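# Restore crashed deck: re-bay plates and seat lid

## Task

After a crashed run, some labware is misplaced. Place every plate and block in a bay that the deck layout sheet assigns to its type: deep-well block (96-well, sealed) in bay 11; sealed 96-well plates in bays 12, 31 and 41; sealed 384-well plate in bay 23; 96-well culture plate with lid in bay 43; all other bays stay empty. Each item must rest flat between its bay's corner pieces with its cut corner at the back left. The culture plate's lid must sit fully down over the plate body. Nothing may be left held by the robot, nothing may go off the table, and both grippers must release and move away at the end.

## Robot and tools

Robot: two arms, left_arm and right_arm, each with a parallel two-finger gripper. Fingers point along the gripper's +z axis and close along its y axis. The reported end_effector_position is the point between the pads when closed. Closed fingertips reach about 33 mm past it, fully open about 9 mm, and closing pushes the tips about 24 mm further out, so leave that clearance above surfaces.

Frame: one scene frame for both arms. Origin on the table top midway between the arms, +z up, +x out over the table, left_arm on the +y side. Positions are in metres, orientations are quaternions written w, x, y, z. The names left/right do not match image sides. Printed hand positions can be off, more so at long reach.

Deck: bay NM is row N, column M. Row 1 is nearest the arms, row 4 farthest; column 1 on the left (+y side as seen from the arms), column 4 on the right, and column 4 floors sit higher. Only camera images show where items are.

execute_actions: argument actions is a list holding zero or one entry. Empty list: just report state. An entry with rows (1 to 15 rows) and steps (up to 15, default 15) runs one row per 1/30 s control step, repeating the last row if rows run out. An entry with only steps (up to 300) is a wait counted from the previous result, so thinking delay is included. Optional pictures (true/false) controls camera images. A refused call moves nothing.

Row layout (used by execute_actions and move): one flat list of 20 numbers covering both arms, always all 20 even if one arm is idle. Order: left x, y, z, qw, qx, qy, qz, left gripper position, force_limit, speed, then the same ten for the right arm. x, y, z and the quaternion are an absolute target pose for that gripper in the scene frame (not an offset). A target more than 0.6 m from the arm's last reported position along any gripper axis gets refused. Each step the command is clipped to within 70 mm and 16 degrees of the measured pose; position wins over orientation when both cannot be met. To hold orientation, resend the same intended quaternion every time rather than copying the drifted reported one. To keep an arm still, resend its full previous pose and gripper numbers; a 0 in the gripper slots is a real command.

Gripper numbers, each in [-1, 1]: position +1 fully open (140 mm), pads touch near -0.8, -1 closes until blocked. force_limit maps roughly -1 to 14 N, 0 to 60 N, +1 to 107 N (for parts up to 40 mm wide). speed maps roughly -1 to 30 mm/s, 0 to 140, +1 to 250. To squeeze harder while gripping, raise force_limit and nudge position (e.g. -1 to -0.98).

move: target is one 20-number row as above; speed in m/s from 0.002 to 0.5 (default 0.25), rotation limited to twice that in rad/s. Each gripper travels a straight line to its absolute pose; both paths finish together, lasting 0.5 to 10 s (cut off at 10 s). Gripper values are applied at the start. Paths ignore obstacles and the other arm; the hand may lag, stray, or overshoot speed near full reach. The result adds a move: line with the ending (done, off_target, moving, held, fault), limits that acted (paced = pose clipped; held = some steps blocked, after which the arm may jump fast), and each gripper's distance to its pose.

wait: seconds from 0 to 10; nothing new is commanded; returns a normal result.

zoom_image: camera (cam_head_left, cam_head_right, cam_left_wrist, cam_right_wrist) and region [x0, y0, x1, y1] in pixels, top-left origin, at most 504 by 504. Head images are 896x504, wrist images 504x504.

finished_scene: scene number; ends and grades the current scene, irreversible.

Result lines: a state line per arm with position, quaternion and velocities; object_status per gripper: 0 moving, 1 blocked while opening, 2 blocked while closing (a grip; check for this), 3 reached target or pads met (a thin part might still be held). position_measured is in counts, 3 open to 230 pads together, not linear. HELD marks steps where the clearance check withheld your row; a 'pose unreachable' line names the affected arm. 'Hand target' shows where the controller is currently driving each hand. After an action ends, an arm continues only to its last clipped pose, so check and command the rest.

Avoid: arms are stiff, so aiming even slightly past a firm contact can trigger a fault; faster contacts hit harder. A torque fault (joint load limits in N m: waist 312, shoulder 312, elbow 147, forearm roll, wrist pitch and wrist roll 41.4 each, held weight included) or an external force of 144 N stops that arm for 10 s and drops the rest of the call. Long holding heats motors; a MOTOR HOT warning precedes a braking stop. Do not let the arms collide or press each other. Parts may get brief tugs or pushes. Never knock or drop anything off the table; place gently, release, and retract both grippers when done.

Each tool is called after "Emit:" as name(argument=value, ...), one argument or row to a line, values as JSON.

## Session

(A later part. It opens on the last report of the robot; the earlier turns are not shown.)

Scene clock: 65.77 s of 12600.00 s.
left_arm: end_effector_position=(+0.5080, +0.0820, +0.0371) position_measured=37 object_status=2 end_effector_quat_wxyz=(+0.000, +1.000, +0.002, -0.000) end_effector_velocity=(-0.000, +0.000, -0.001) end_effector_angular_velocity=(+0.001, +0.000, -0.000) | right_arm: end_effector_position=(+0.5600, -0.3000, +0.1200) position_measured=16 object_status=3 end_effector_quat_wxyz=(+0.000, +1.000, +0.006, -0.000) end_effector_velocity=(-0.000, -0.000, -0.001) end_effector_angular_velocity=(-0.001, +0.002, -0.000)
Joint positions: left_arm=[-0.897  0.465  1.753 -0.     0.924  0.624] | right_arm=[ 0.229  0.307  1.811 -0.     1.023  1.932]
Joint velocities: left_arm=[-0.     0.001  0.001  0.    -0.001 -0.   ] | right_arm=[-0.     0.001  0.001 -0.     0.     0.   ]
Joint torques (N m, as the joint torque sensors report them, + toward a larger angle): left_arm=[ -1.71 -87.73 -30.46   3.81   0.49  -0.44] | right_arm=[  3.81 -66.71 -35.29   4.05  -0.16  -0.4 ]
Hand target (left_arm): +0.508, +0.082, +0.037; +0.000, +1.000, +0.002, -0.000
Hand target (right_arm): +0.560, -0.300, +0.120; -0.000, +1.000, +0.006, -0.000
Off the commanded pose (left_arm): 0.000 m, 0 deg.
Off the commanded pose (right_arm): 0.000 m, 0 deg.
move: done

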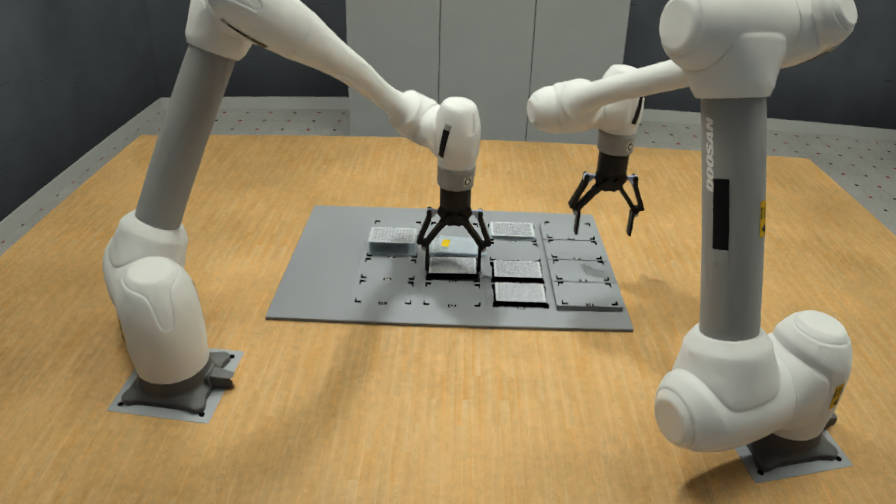

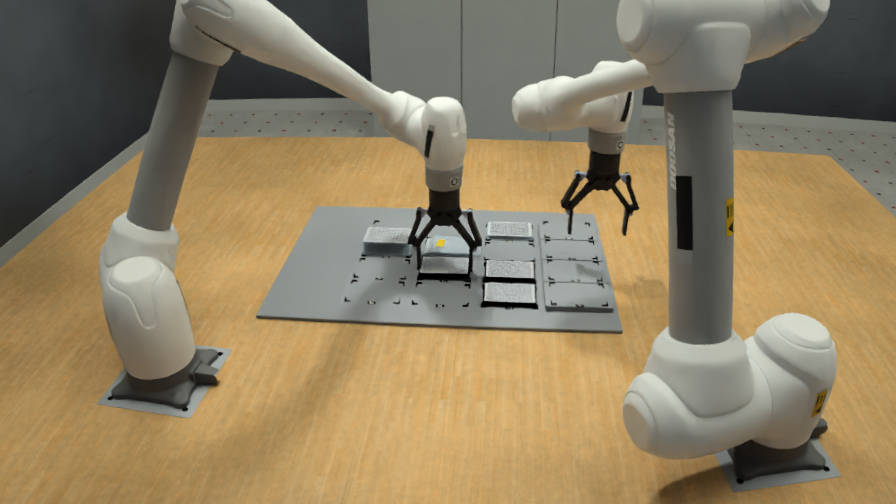

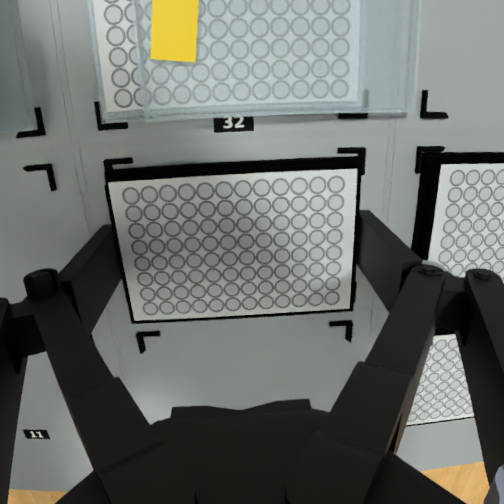

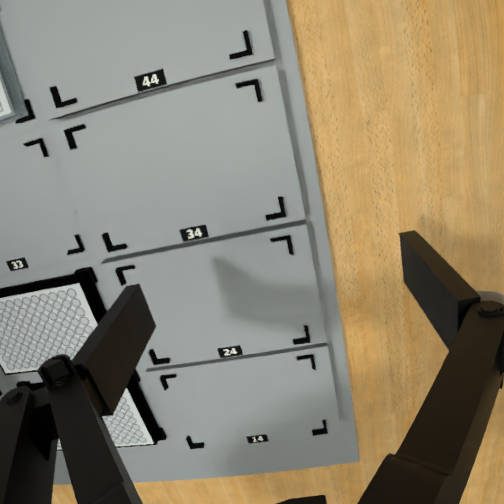

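Emit:
move(
  target=[0.5086,0.081,0.032,0,1,0.001,0,0.5,-0.1,-1,0.56,-0.30,0.12,0,1,0.006,0,0.9,-0.1,-1],
  speed=0.006,
)

Emit:
zoom_image(
  camera="cam_left_wrist",
  region=[80,80,400,340],
)

Scene clock: 72.20 s of 12600.00 s.
left_arm: end_effector_position=(+0.5086, +0.0810, +0.0321) position_measured=37 object_status=2 end_effector_quat_wxyz=(+0.000, +1.000, +0.001, +0.000) end_effector_velocity=(+0.000, +0.000, -0.001) end_effector_angular_velocity=(+0.000, -0.001, -0.000) | right_arm: end_effector_position=(+0.5600, -0.3000, +0.1200) position_measured=16 object_status=3 end_effector_quat_wxyz=(-0.000, +1.000, +0.006, +0.000) end_effector_velocity=(+0.000, -0.000, +0.001) end_effector_angular_velocity=(-0.001, -0.002, +0.001)
Joint positions: left_arm=[-0.897  0.472  1.753  0.     0.916  0.626] | right_arm=[0.229 0.307 1.811 0.    1.023 1.932]
Joint velocities: left_arm=[ 0.     0.001  0.     0.001 -0.001 -0.   ] | right_arm=[ 0.    -0.001 -0.    -0.001 -0.     0.   ]
Joint torques (N m, as the joint torque sensors report them, + toward a larger angle): left_arm=[ -1.6  -77.61 -25.04   3.02   0.18  -0.49] | right_arm=[ -1.83 -71.03 -36.32   4.06  -0.36  -0.57]
Hand target (left_arm): +0.509, +0.081, +0.032; +0.000, +1.000, +0.001, -0.000
Hand target (right_arm): +0.560, -0.300, +0.120; -0.000, +1.000, +0.006, +0.000
Off the commanded pose (left_arm): 0.000 m, 0 deg.
Off the commanded pose (right_arm): 0.000 m, 0 deg.
After step 90, 2.37 s passed at rest.
move: done

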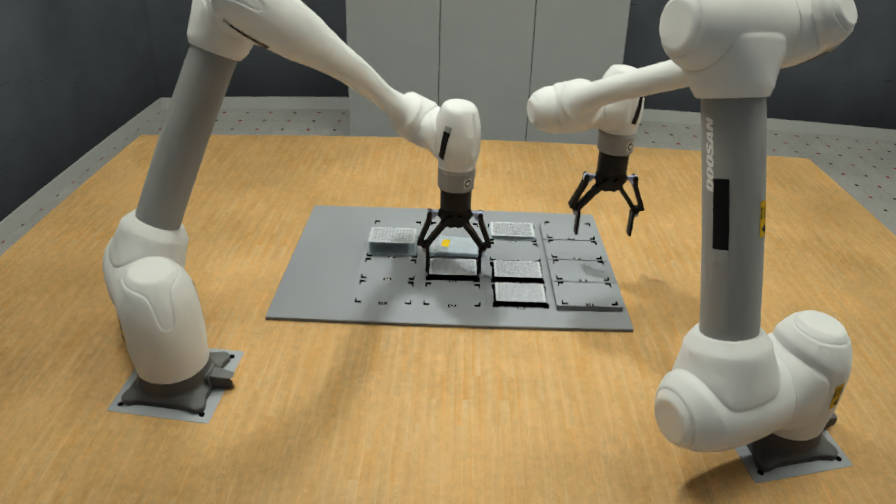

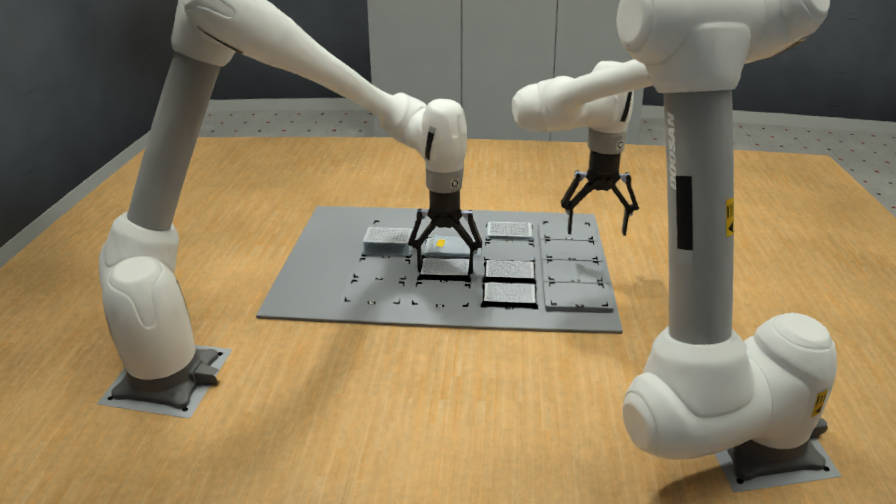

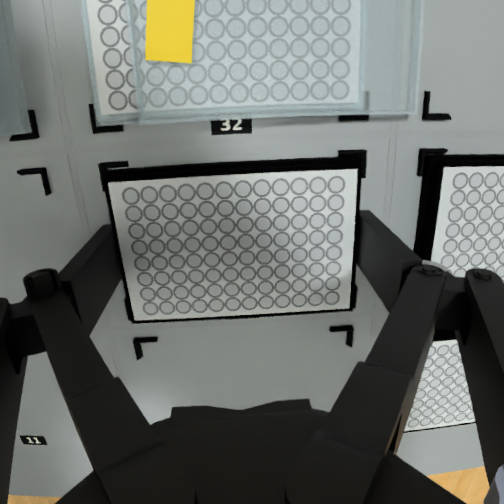

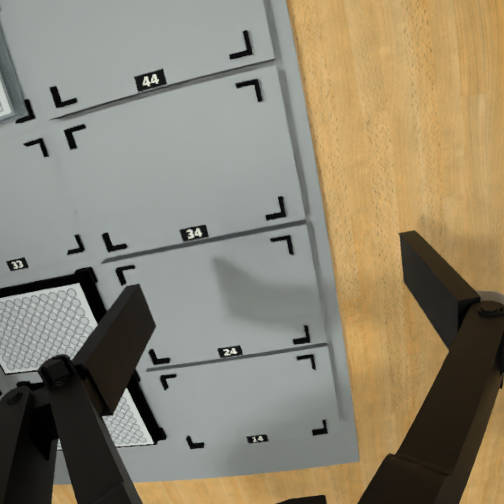

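Region (80, 80, 400, 340) of cam_left_wrist's 504x504 image, scaled by 1.575, with more detail than that image has; it fills the top 410 rows of this view, and the rest is white.

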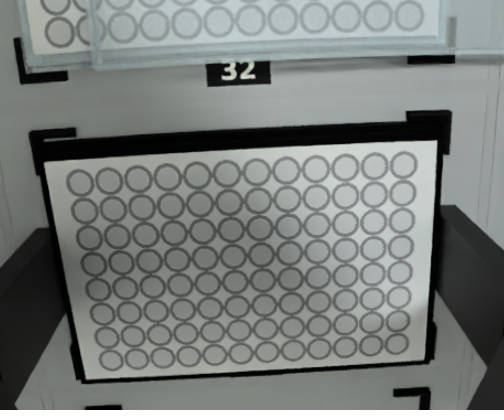

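On a front bracket probably; shift back.

Emit:
move(
  target=[0.5094,0.0812,0.0325,0,1,-0.001,0,0.5,-0.1,-1,0.56,-0.30,0.12,0,1,0.006,0,0.9,-0.1,-1],
  speed=0.006,
)

Emit:
move(
  target=[0.5094,0.0812,0.031,0,1,-0.001,0,0.5,-0.1,-1,0.56,-0.30,0.12,0,1,0.006,0,0.9,-0.1,-1],
  speed=0.004,
)

Scene clock: 77.23 s of 12600.00 s.
left_arm: end_effector_position=(+0.5094, +0.0812, +0.0324) position_measured=37 object_status=2 end_effector_quat_wxyz=(-0.000, +1.000, -0.001, -0.000) end_effector_velocity=(-0.000, -0.000, +0.000) end_effector_angular_velocity=(-0.000, -0.001, -0.001) | right_arm: end_effector_position=(+0.5600, -0.3000, +0.1200) position_measured=16 object_status=3 end_effector_quat_wxyz=(-0.000, +1.000, +0.006, +0.000) end_effector_velocity=(+0.000, -0.001, -0.000) end_effector_angular_velocity=(-0.001, +0.001, -0.001)
Joint positions: left_arm=[-0.896  0.472  1.752 -0.     0.917  0.631] | right_arm=[0.229 0.307 1.811 0.    1.023 1.932]
Joint velocities: left_arm=[-0.001 -0.    -0.     0.001 -0.     0.   ] | right_arm=[-0.002  0.001  0.    -0.    -0.    -0.   ]
Joint torques (N m, as the joint torque sensors report them, + toward a larger angle): left_arm=[  1.15 -84.08 -28.65   4.52   0.63  -0.62] | right_arm=[  0.26 -66.58 -36.52   4.32  -0.25  -0.46]
Hand target (left_arm): +0.509, +0.081, +0.033; -0.000, +1.000, -0.001, +0.000
Hand target (right_arm): +0.560, -0.300, +0.120; -0.000, +1.000, +0.006, +0.000
Off the commanded pose (left_arm): 0.000 m, 0 deg.
Off the commanded pose (right_arm): 0.000 m, 0 deg.
After step 90, 1.33 s passed at rest.
move: done

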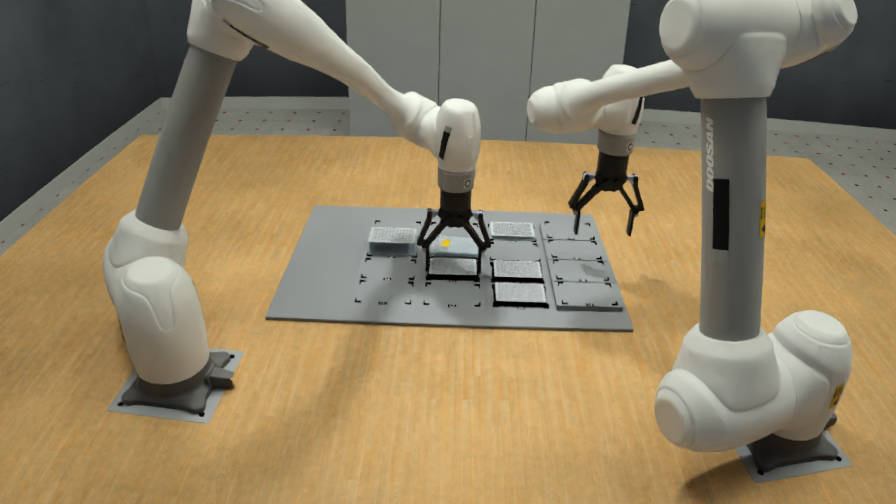

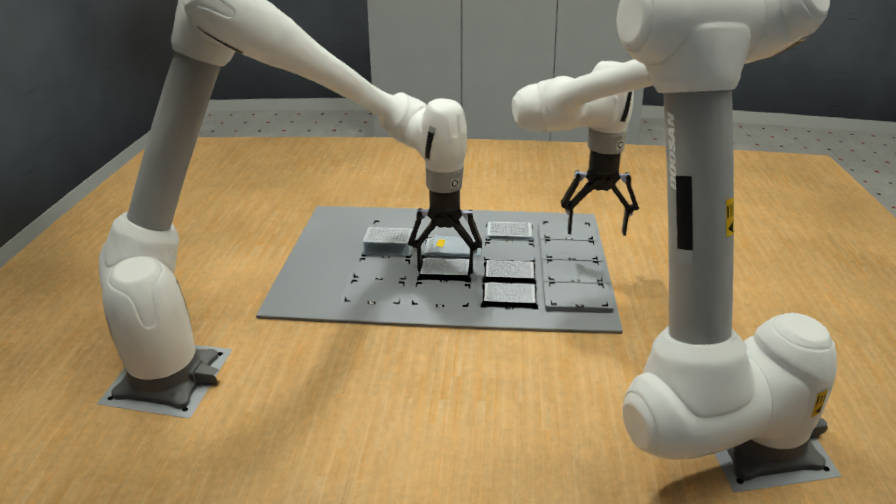

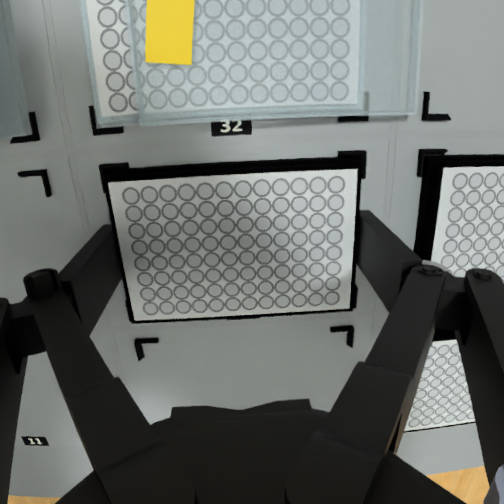

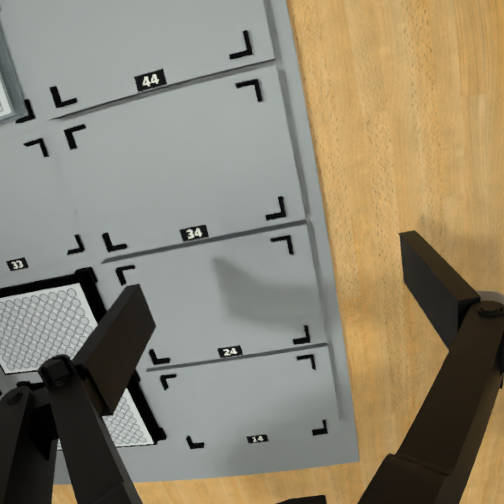

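Scene clock: 77.93 s of 12600.00 s.
left_arm: end_effector_position=(+0.5094, +0.0812, +0.0310) position_measured=37 object_status=2 end_effector_quat_wxyz=(+0.000, +1.000, -0.001, -0.000) end_effector_velocity=(+0.001, -0.000, -0.000) end_effector_angular_velocity=(-0.001, -0.001, +0.000) | right_arm: end_effector_position=(+0.5600, -0.3000, +0.1200) position_measured=16 object_status=3 end_effector_quat_wxyz=(-0.000, +1.000, +0.006, +0.000) end_effector_velocity=(-0.000, -0.000, -0.001) end_effector_angular_velocity=(-0.000, +0.001, -0.000)
Joint positions: left_arm=[-0.896  0.473  1.753 -0.     0.915  0.631] | right_arm=[0.229 0.307 1.811 0.    1.023 1.932]
Joint velocities: left_arm=[ 0.001  0.     0.    -0.    -0.002  0.   ] | right_arm=[-0.     0.001  0.     0.    -0.     0.   ]
Joint torques (N m, as the joint torque sensors report them, + toward a larger angle): left_arm=[  0.84 -64.55 -22.13   3.7   -2.47  -0.39] | right_arm=[  0.05 -66.29 -36.42   3.81  -0.07   0.43]
Hand target (left_arm): +0.509, +0.081, +0.031; +0.000, +1.000, -0.001, -0.000
Hand target (right_arm): +0.560, -0.300, +0.120; -0.000, +1.000, +0.006, +0.000
Off the commanded pose (left_arm): 0.000 m, 0 deg.
Off the commanded pose (right_arm): 0.000 m, 0 deg.
move: done

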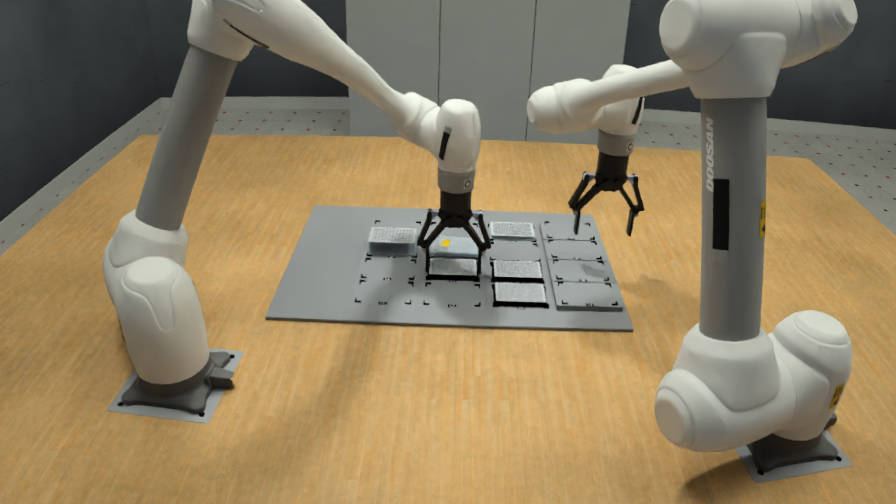

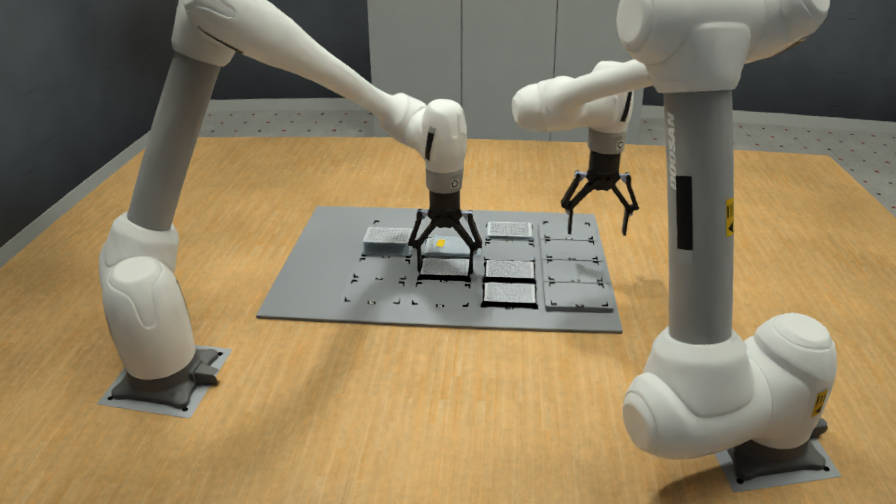

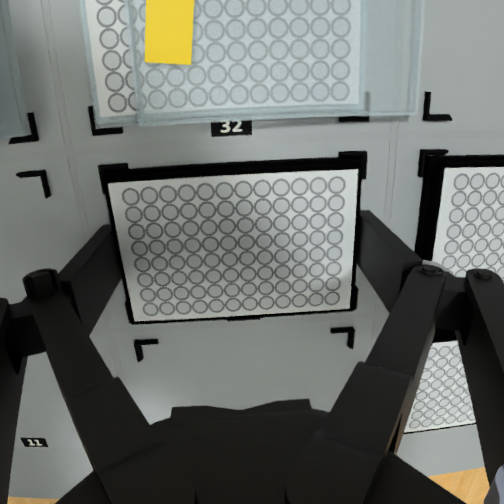

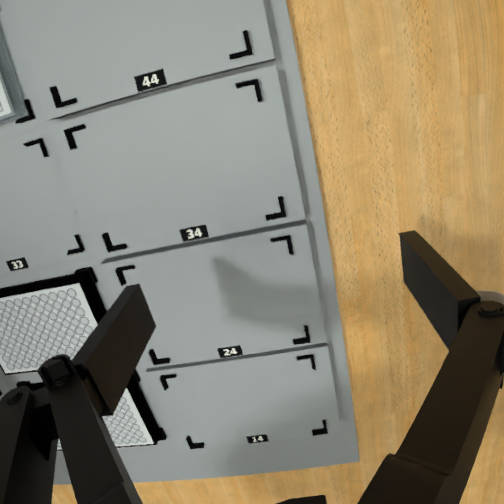

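Emit:
move(
  target=[0.5091,0.0806,0.031,0,1,-0.001,0,0.5,-0.1,-1,0.56,-0.30,0.12,0,1,0.006,0,0.9,-0.1,-1],
  speed=0.004,
)

Scene clock: 82.13 s of 12600.00 s.
left_arm: end_effector_position=(+0.5091, +0.0807, +0.0310) position_measured=37 object_status=2 end_effector_quat_wxyz=(-0.000, +1.000, -0.001, +0.000) end_effector_velocity=(-0.000, -0.000, +0.000) end_effector_angular_velocity=(-0.001, -0.000, +0.000) | right_arm: end_effector_position=(+0.5600, -0.3000, +0.1200) position_measured=16 object_status=3 end_effector_quat_wxyz=(-0.000, +1.000, +0.006, +0.000) end_effector_velocity=(-0.000, +0.000, +0.001) end_effector_angular_velocity=(-0.000, -0.002, +0.002)
Joint positions: left_arm=[-0.897  0.474  1.753  0.     0.915  0.63 ] | right_arm=[0.229 0.307 1.811 0.    1.023 1.932]
Joint velocities: left_arm=[-0.001 -0.    -0.     0.    -0.    -0.001] | right_arm=[ 0.001 -0.002  0.    -0.001  0.     0.   ]
Joint torques (N m, as the joint torque sensors report them, + toward a larger angle): left_arm=[ -7.72 -65.98 -26.03  -0.24  -5.18  -0.5 ] | right_arm=[  1.16 -66.05 -36.83   4.01  -0.38  -0.56]
Hand target (left_arm): +0.509, +0.081, +0.031; +0.000, +1.000, -0.001, -0.000
Hand target (right_arm): +0.560, -0.300, +0.120; -0.000, +1.000, +0.006, +0.000
Off the commanded pose (left_arm): 0.000 m, 0 deg.
Off the commanded pose (right_arm): 0.000 m, 0 deg.
After step 90, 0.50 s passed at rest.
move: done

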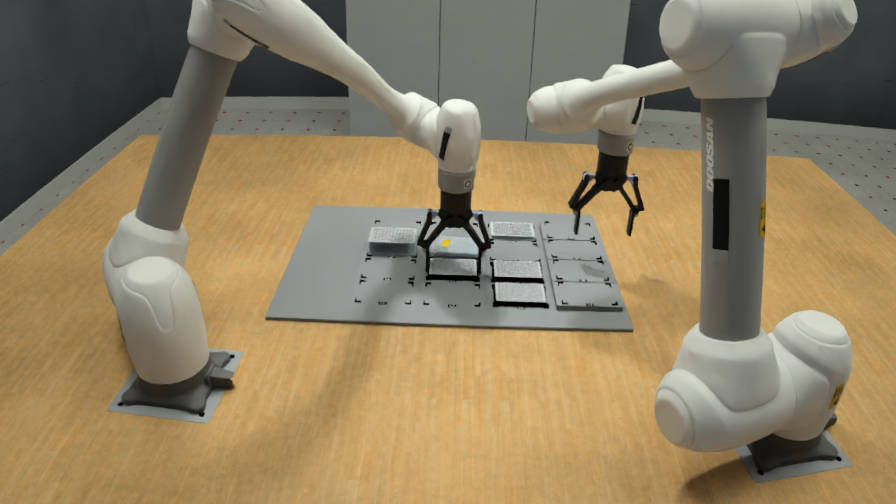

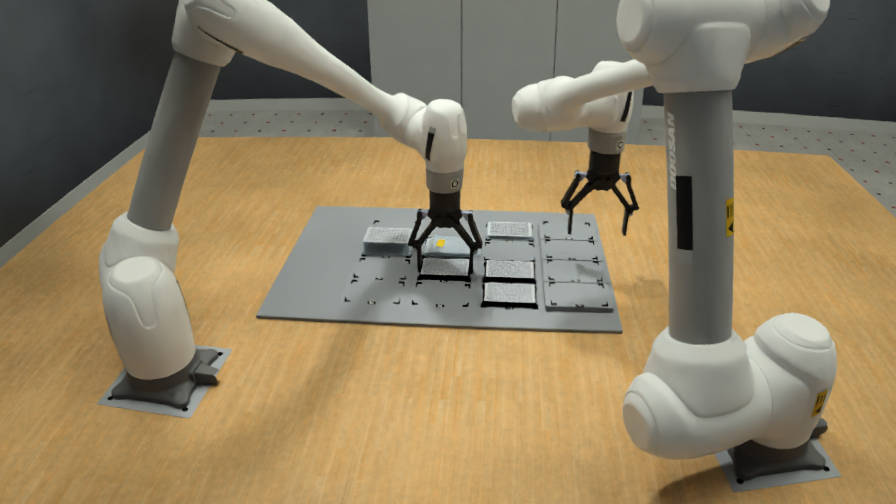

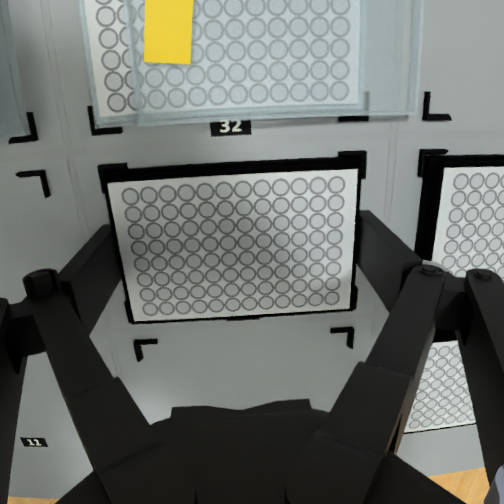

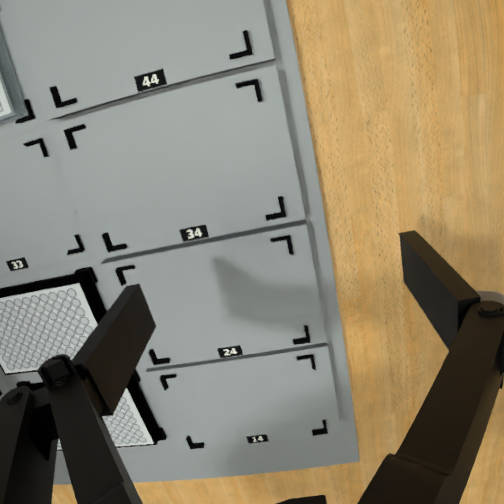

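Emit:
execute_actions(
  actions=[
    {"rows":[[0.5093,0.081,0.031,0,1,-0.001,0,1,-0.1,-0.8,0.56,-0.30,0.12,0,1,0.006,0,0.9,-0.1,-1]]},
  ],
  pictures=false,
)

Emit:
move(
  target=[0.5093,0.081,0.06,0,1,-0.001,0,1,-0.1,-0.8,0.56,-0.30,0.12,0,1,0.006,0,0.9,-0.1,-1],
  speed=0.1,
)

Emit:
zoom_image(
  camera="cam_head_left",
  region=[400,215,570,315],
)

Emit:
move(
  target=[0.616,0.058,0.052,-0.04,0.999,0,0,1,-0.1,-0.8,0.56,-0.30,0.12,0,1,0.006,0,0.9,-0.1,-1],
  speed=0.15,
)

Scene clock: 91.90 s of 12600.00 s.
left_arm: end_effector_position=(+0.5092, +0.0809, +0.0310) position_measured=3 object_status=0 end_effector_quat_wxyz=(+0.000, +1.000, -0.001, -0.000) end_effector_velocity=(+0.001, -0.000, -0.000) end_effector_angular_velocity=(-0.001, -0.002, -0.001) | right_arm: end_effector_position=(+0.5600, -0.3000, +0.1200) position_measured=16 object_status=3 end_effector_quat_wxyz=(-0.000, +1.000, +0.006, +0.000) end_effector_velocity=(-0.001, -0.000, -0.000) end_effector_angular_velocity=(-0.000, +0.000, +0.000)
Joint positions: left_arm=[-0.896  0.473  1.753 -0.     0.915  0.631] | right_arm=[0.229 0.307 1.811 0.    1.023 1.932]
Joint velocities: left_arm=[ 0.    -0.     0.     0.001 -0.002  0.   ] | right_arm=[ 0.    -0.001  0.001 -0.    -0.     0.   ]
Joint torques (N m, as the joint torque sensors report them, + toward a larger angle): left_arm=[ -2.05 -85.04 -29.99   3.59   0.26  -0.41] | right_arm=[  3.51 -67.2  -35.97   3.86  -0.38  -0.37]
Hand target (left_arm): +0.509, +0.081, +0.031; -0.000, +1.000, -0.001, -0.000
Hand target (right_arm): +0.560, -0.300, +0.120; -0.000, +1.000, +0.006, +0.000
Off the commanded pose (left_arm): 0.000 m, 0 deg.
Off the commanded pose (right_arm): 0.000 m, 0 deg.
Steps of this call (steps 1 to 90: nothing new was sent; then 6.27 s passed at rest; steps 91 to 105: all 15 steps of this action). Readings (end_effector_position | what the end effector reports):
91: left_arm (+0.5091, +0.0806, +0.0310) | right_arm (+0.5600, -0.3000, +0.1200) | left_arm position_measured=37 object_status=0 | right_arm position_measured=16 object_status=3
92: left_arm (+0.5091, +0.0805, +0.0310) | right_arm (+0.5600, -0.3000, +0.1200) | left_arm position_measured=37 object_status=0 | right_arm position_measured=16 object_status=3
94: left_arm (+0.5090, +0.0806, +0.0309) | right_arm (+0.5600, -0.3000, +0.1200) | left_arm position_measured=30 object_status=0 | right_arm position_measured=16 object_status=3
98: left_arm (+0.5091, +0.0809, +0.0309) | right_arm (+0.5600, -0.3000, +0.1200) | left_arm position_measured=18 object_status=0 | right_arm position_measured=16 object_status=3
105: the state above

Scene clock: 92.90 s of 12600.00 s.
left_arm: end_effector_position=(+0.5093, +0.0811, +0.0599) position_measured=3 object_status=3 end_effector_quat_wxyz=(-0.000, +1.000, -0.001, +0.000) end_effector_velocity=(+0.001, -0.000, +0.001) end_effector_angular_velocity=(-0.001, -0.002, -0.000) | right_arm: end_effector_position=(+0.5600, -0.3000, +0.1200) position_measured=16 object_status=3 end_effector_quat_wxyz=(-0.000, +1.000, +0.006, +0.000) end_effector_velocity=(-0.001, -0.000, -0.000) end_effector_angular_velocity=(-0.000, +0.001, +0.000)
Joint positions: left_arm=[-0.896  0.445  1.734  0.     0.962  0.631] | right_arm=[0.229 0.307 1.811 0.    1.023 1.932]
Joint velocities: left_arm=[ 0.    -0.001 -0.001  0.001  0.     0.   ] | right_arm=[ 0.    -0.001  0.002  0.    -0.     0.   ]
Joint torques (N m, as the joint torque sensors report them, + toward a larger angle): left_arm=[ -0.68 -83.07 -30.97   3.79  -0.08  -0.39] | right_arm=[  4.31 -63.76 -36.05   3.93  -0.04  -0.4 ]
Hand target (left_arm): +0.509, +0.081, +0.060; -0.000, +1.000, -0.001, +0.000
Hand target (right_arm): +0.560, -0.300, +0.120; -0.000, +1.000, +0.006, -0.000
Off the commanded pose (left_arm): 0.000 m, 0 deg.
Off the commanded pose (right_arm): 0.000 m, 0 deg.
move: done

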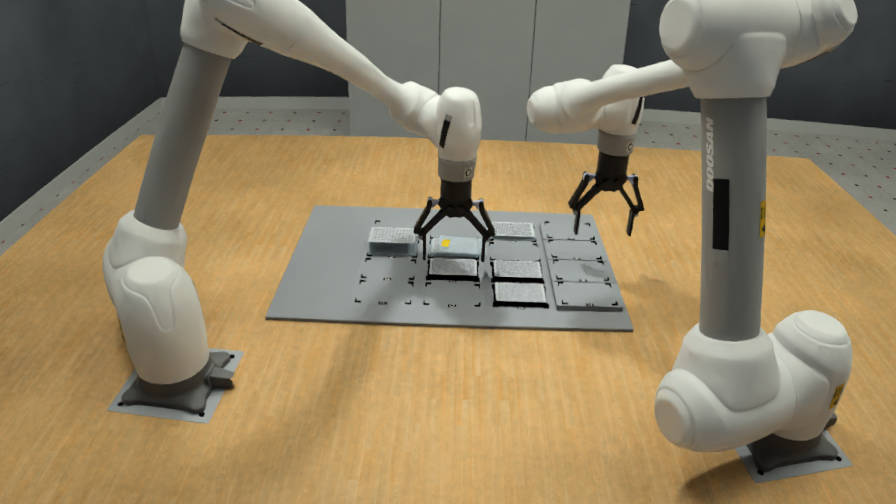

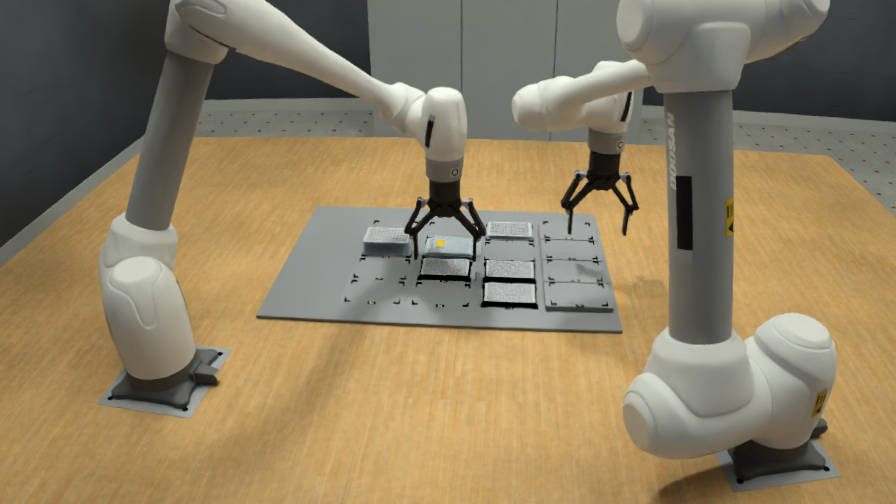

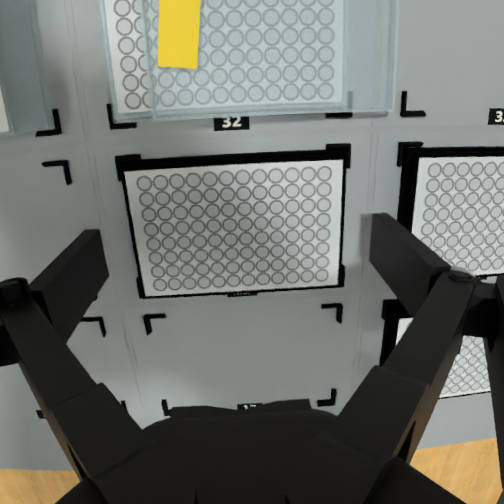

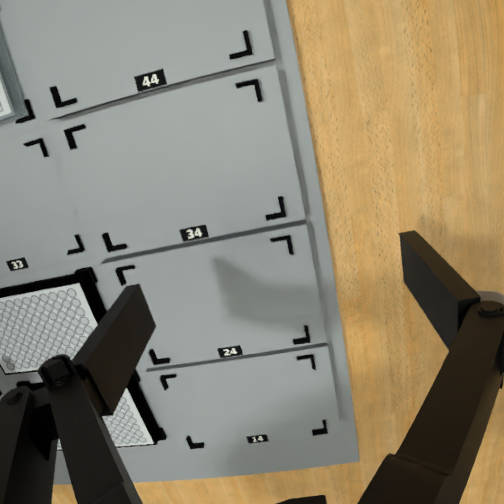

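Region (400, 215, 570, 315) of cam_head_left's 896x504 image, scaled by 2.965, with more detail than that image has; it fills the top 296 rows of this view, and the rest is white.

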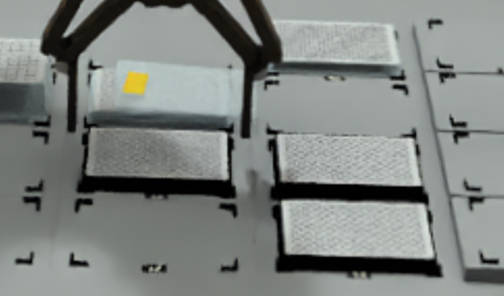

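Scene clock: 94.03 s of 12600.00 s.
left_arm: end_effector_position=(+0.6160, +0.0580, +0.0521) position_measured=3 object_status=3 end_effector_quat_wxyz=(-0.040, +0.999, +0.000, +0.000) end_effector_velocity=(+0.002, -0.000, +0.000) end_effector_angular_velocity=(-0.001, -0.001, +0.001) | right_arm: end_effector_position=(+0.5600, -0.3000, +0.1200) position_measured=16 object_status=3 end_effector_quat_wxyz=(-0.000, +1.000, +0.006, +0.000) end_effector_velocity=(-0.000, +0.000, +0.000) end_effector_angular_velocity=(-0.000, -0.000, +0.001)
Joint positions: left_arm=[-0.828  0.599  1.498  0.058  1.106  0.67 ] | right_arm=[0.229 0.307 1.811 0.    1.023 1.932]
Joint velocities: left_arm=[ 0.001  0.001 -0.003  0.    -0.    -0.   ] | right_arm=[ 0. -0.  0. -0. -0. -0.]
Joint torques (N m, as the joint torque sensors report them, + toward a larger angle): left_arm=[ -1.72 -99.99 -32.27   4.14   0.05  -0.31] | right_arm=[  1.81 -64.26 -34.95   4.14  -0.36  -0.57]
Hand target (left_arm): +0.616, +0.058, +0.052; -0.040, +0.999, +0.000, +0.000
Hand target (right_arm): +0.560, -0.300, +0.120; -0.000, +1.000, +0.006, -0.000
Off the commanded pose (left_arm): 0.000 m, 0 deg.
Off the commanded pose (right_arm): 0.000 m, 0 deg.
move: done

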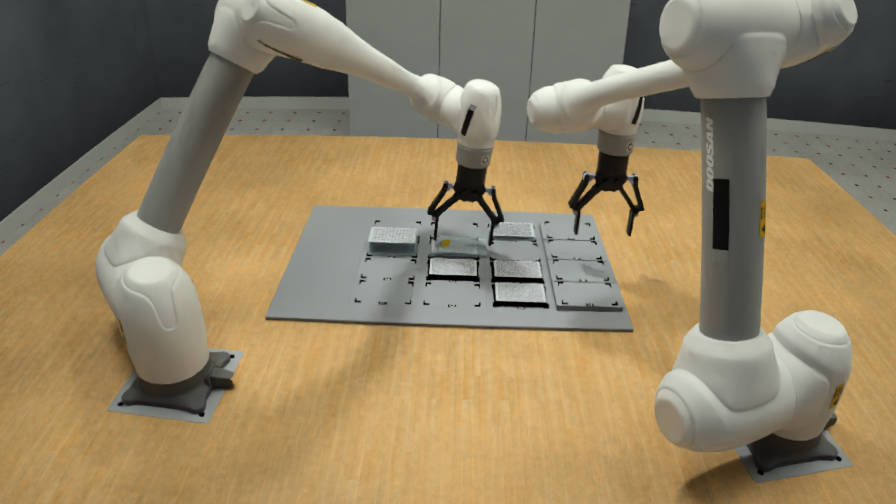

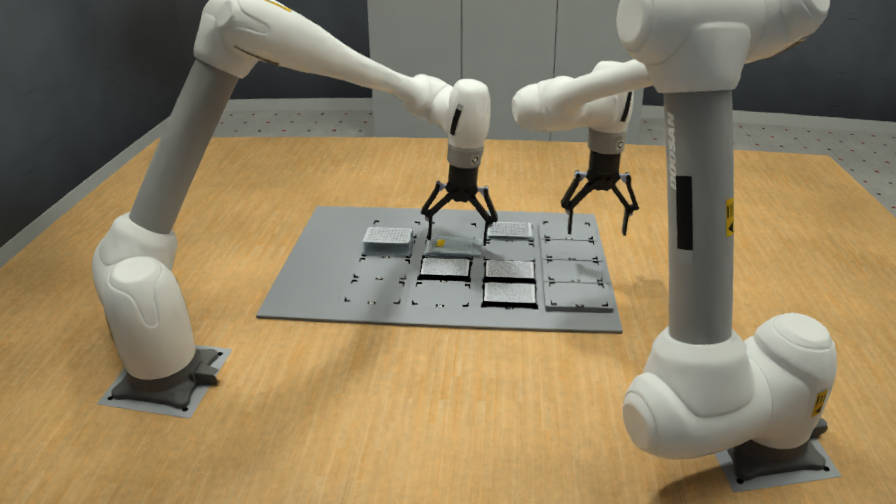

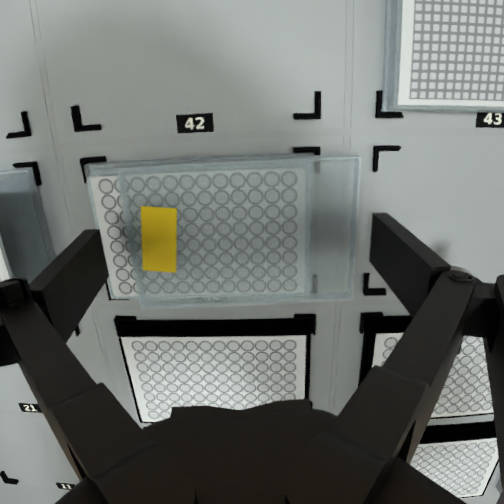

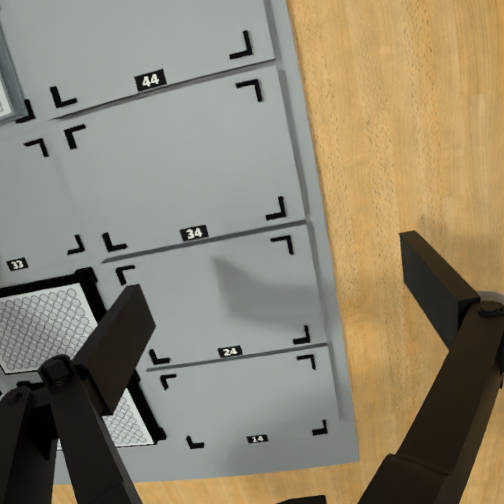

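Emit:
move(
  target=[0.616,0.057,0.039,-0.04,0.999,0,0,1,-0.1,-0.8,0.56,-0.30,0.12,0,1,0.006,0,0.9,-0.1,-1],
  speed=0.02,
)

Emit:
move(
  target=[0.616,0.057,0.039,-0.04,0.999,0,0,0.68,-0.3,-1,0.56,-0.30,0.12,0,1,0.006,0,0.9,-0.1,-1],
)

Scene clock: 99.40 s of 12600.00 s.
left_arm: end_effector_position=(+0.6160, +0.0570, +0.0391) position_measured=3 object_status=3 end_effector_quat_wxyz=(-0.040, +0.999, -0.000, -0.000) end_effector_velocity=(+0.000, +0.000, -0.001) end_effector_angular_velocity=(+0.000, -0.001, +0.000) | right_arm: end_effector_position=(+0.5600, -0.3000, +0.1200) position_measured=16 object_status=3 end_effector_quat_wxyz=(-0.000, +1.000, +0.006, +0.000) end_effector_velocity=(+0.000, +0.000, +0.000) end_effector_angular_velocity=(+0.000, -0.001, +0.000)
Joint positions: left_arm=[-0.828  0.611  1.505  0.058  1.088  0.668] | right_arm=[0.229 0.307 1.811 0.    1.023 1.932]
Joint velocities: left_arm=[-0.     0.001  0.001  0.001 -0.002 -0.001] | right_arm=[ 0.     0.    -0.001 -0.    -0.     0.   ]
Joint torques (N m, as the joint torque sensors report them, + toward a larger angle): left_arm=[  -1.71 -100.3   -32.41    3.99    0.31   -0.38] | right_arm=[  1.54 -67.77 -37.18   3.51  -0.52  -0.42]
Hand target (left_arm): +0.616, +0.057, +0.039; -0.040, +0.999, -0.000, -0.000
Hand target (right_arm): +0.560, -0.300, +0.120; -0.000, +1.000, +0.006, +0.000
Off the commanded pose (left_arm): 0.000 m, 0 deg.
Off the commanded pose (right_arm): 0.000 m, 0 deg.
After step 90, 1.47 s passed at rest.
move: done

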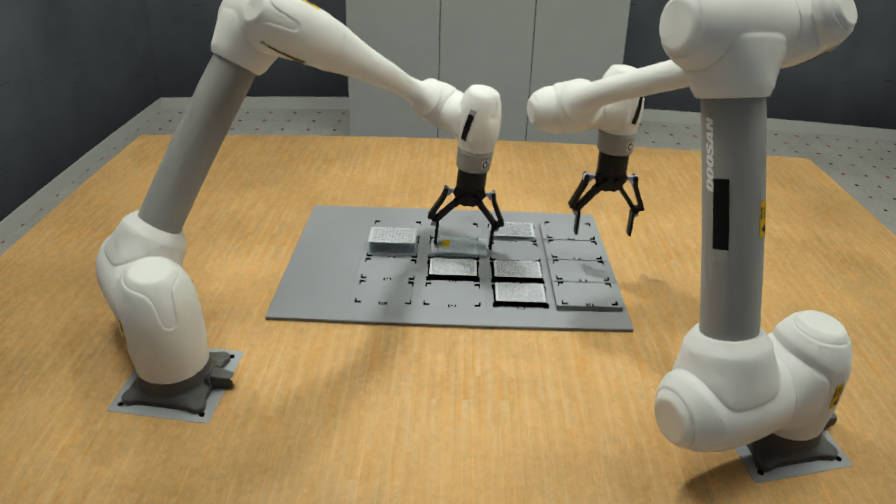

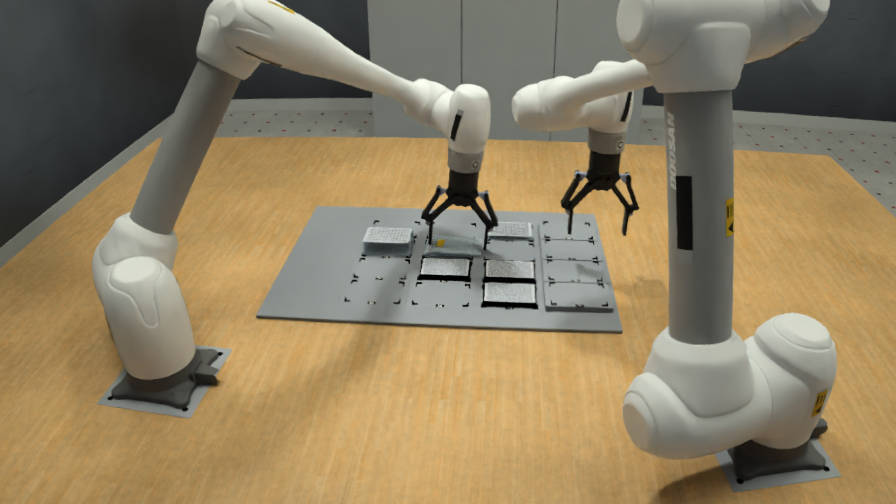

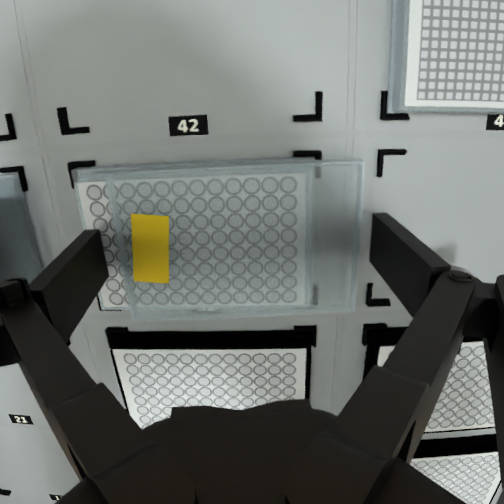

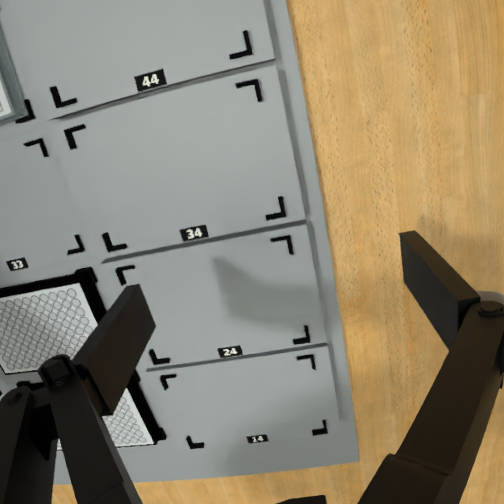

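Scene clock: 100.23 s of 12600.00 s.
left_arm: end_effector_position=(+0.6160, +0.0570, +0.0390) position_measured=32 object_status=2 end_effector_quat_wxyz=(-0.040, +0.999, -0.000, +0.000) end_effector_velocity=(-0.000, +0.000, +0.000) end_effector_angular_velocity=(+0.000, +0.000, +0.001) | right_arm: end_effector_position=(+0.5600, -0.3000, +0.1200) position_measured=16 object_status=3 end_effector_quat_wxyz=(-0.000, +1.000, +0.006, +0.000) end_effector_velocity=(-0.001, -0.000, +0.000) end_effector_angular_velocity=(+0.000, -0.000, -0.000)
Joint positions: left_arm=[-0.828  0.611  1.505  0.058  1.088  0.668] | right_arm=[0.229 0.307 1.811 0.    1.023 1.932]
Joint velocities: left_arm=[ 0.    -0.    -0.    -0.     0.001 -0.   ] | right_arm=[-0.    -0.001  0.001  0.     0.    -0.   ]
Joint torques (N m, as the joint torque sensors report them, + toward a larger angle): left_arm=[ -0.94 -81.63 -24.06   3.8   -1.32  -0.41] | right_arm=[  3.22 -67.62 -36.4    4.05  -0.4   -0.44]
Hand target (left_arm): +0.616, +0.057, +0.039; -0.040, +0.999, -0.000, -0.000
Hand target (right_arm): +0.560, -0.300, +0.120; -0.000, +1.000, +0.006, +0.000
Off the commanded pose (left_arm): 0.000 m, 0 deg.
Off the commanded pose (right_arm): 0.000 m, 0 deg.
move: done

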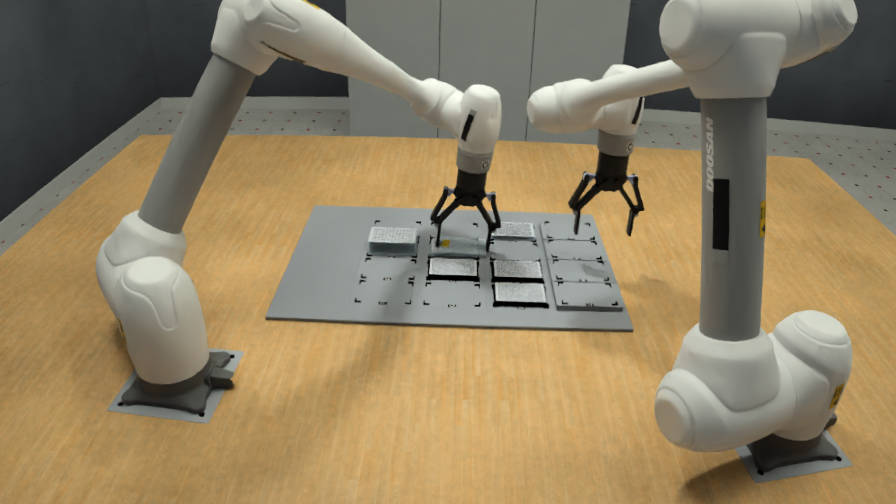

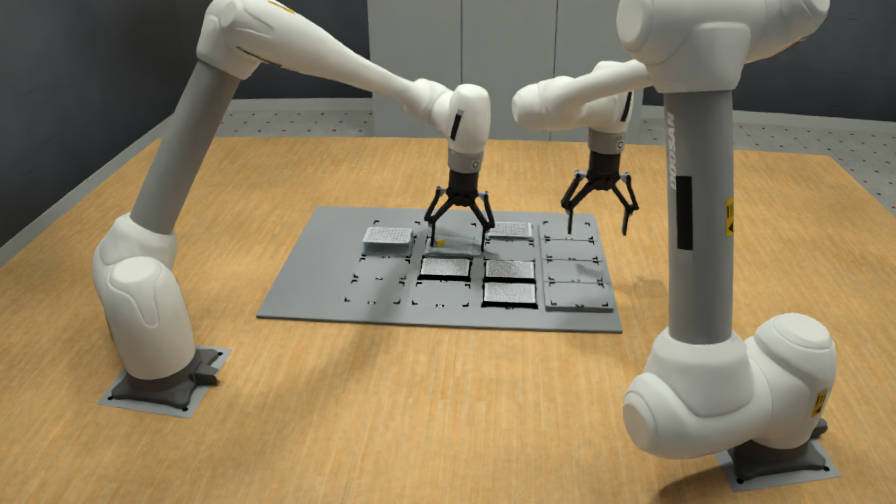

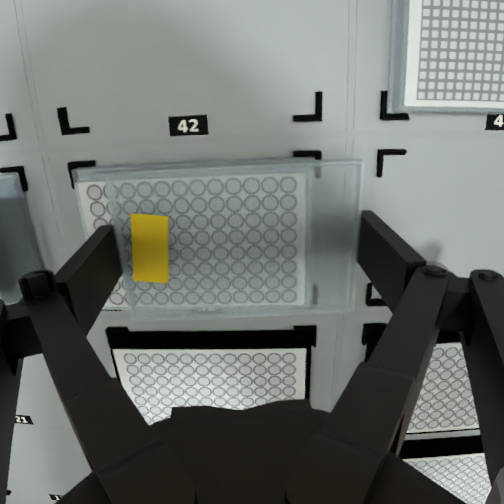

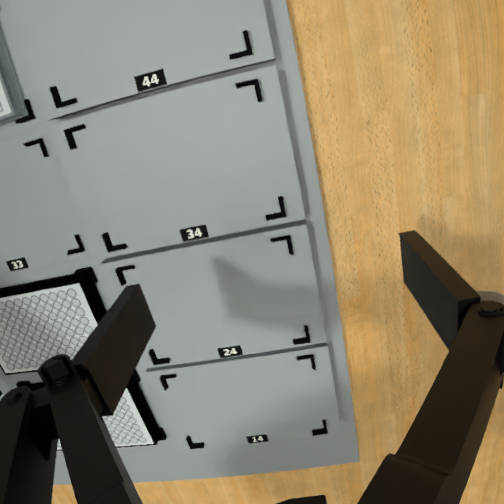

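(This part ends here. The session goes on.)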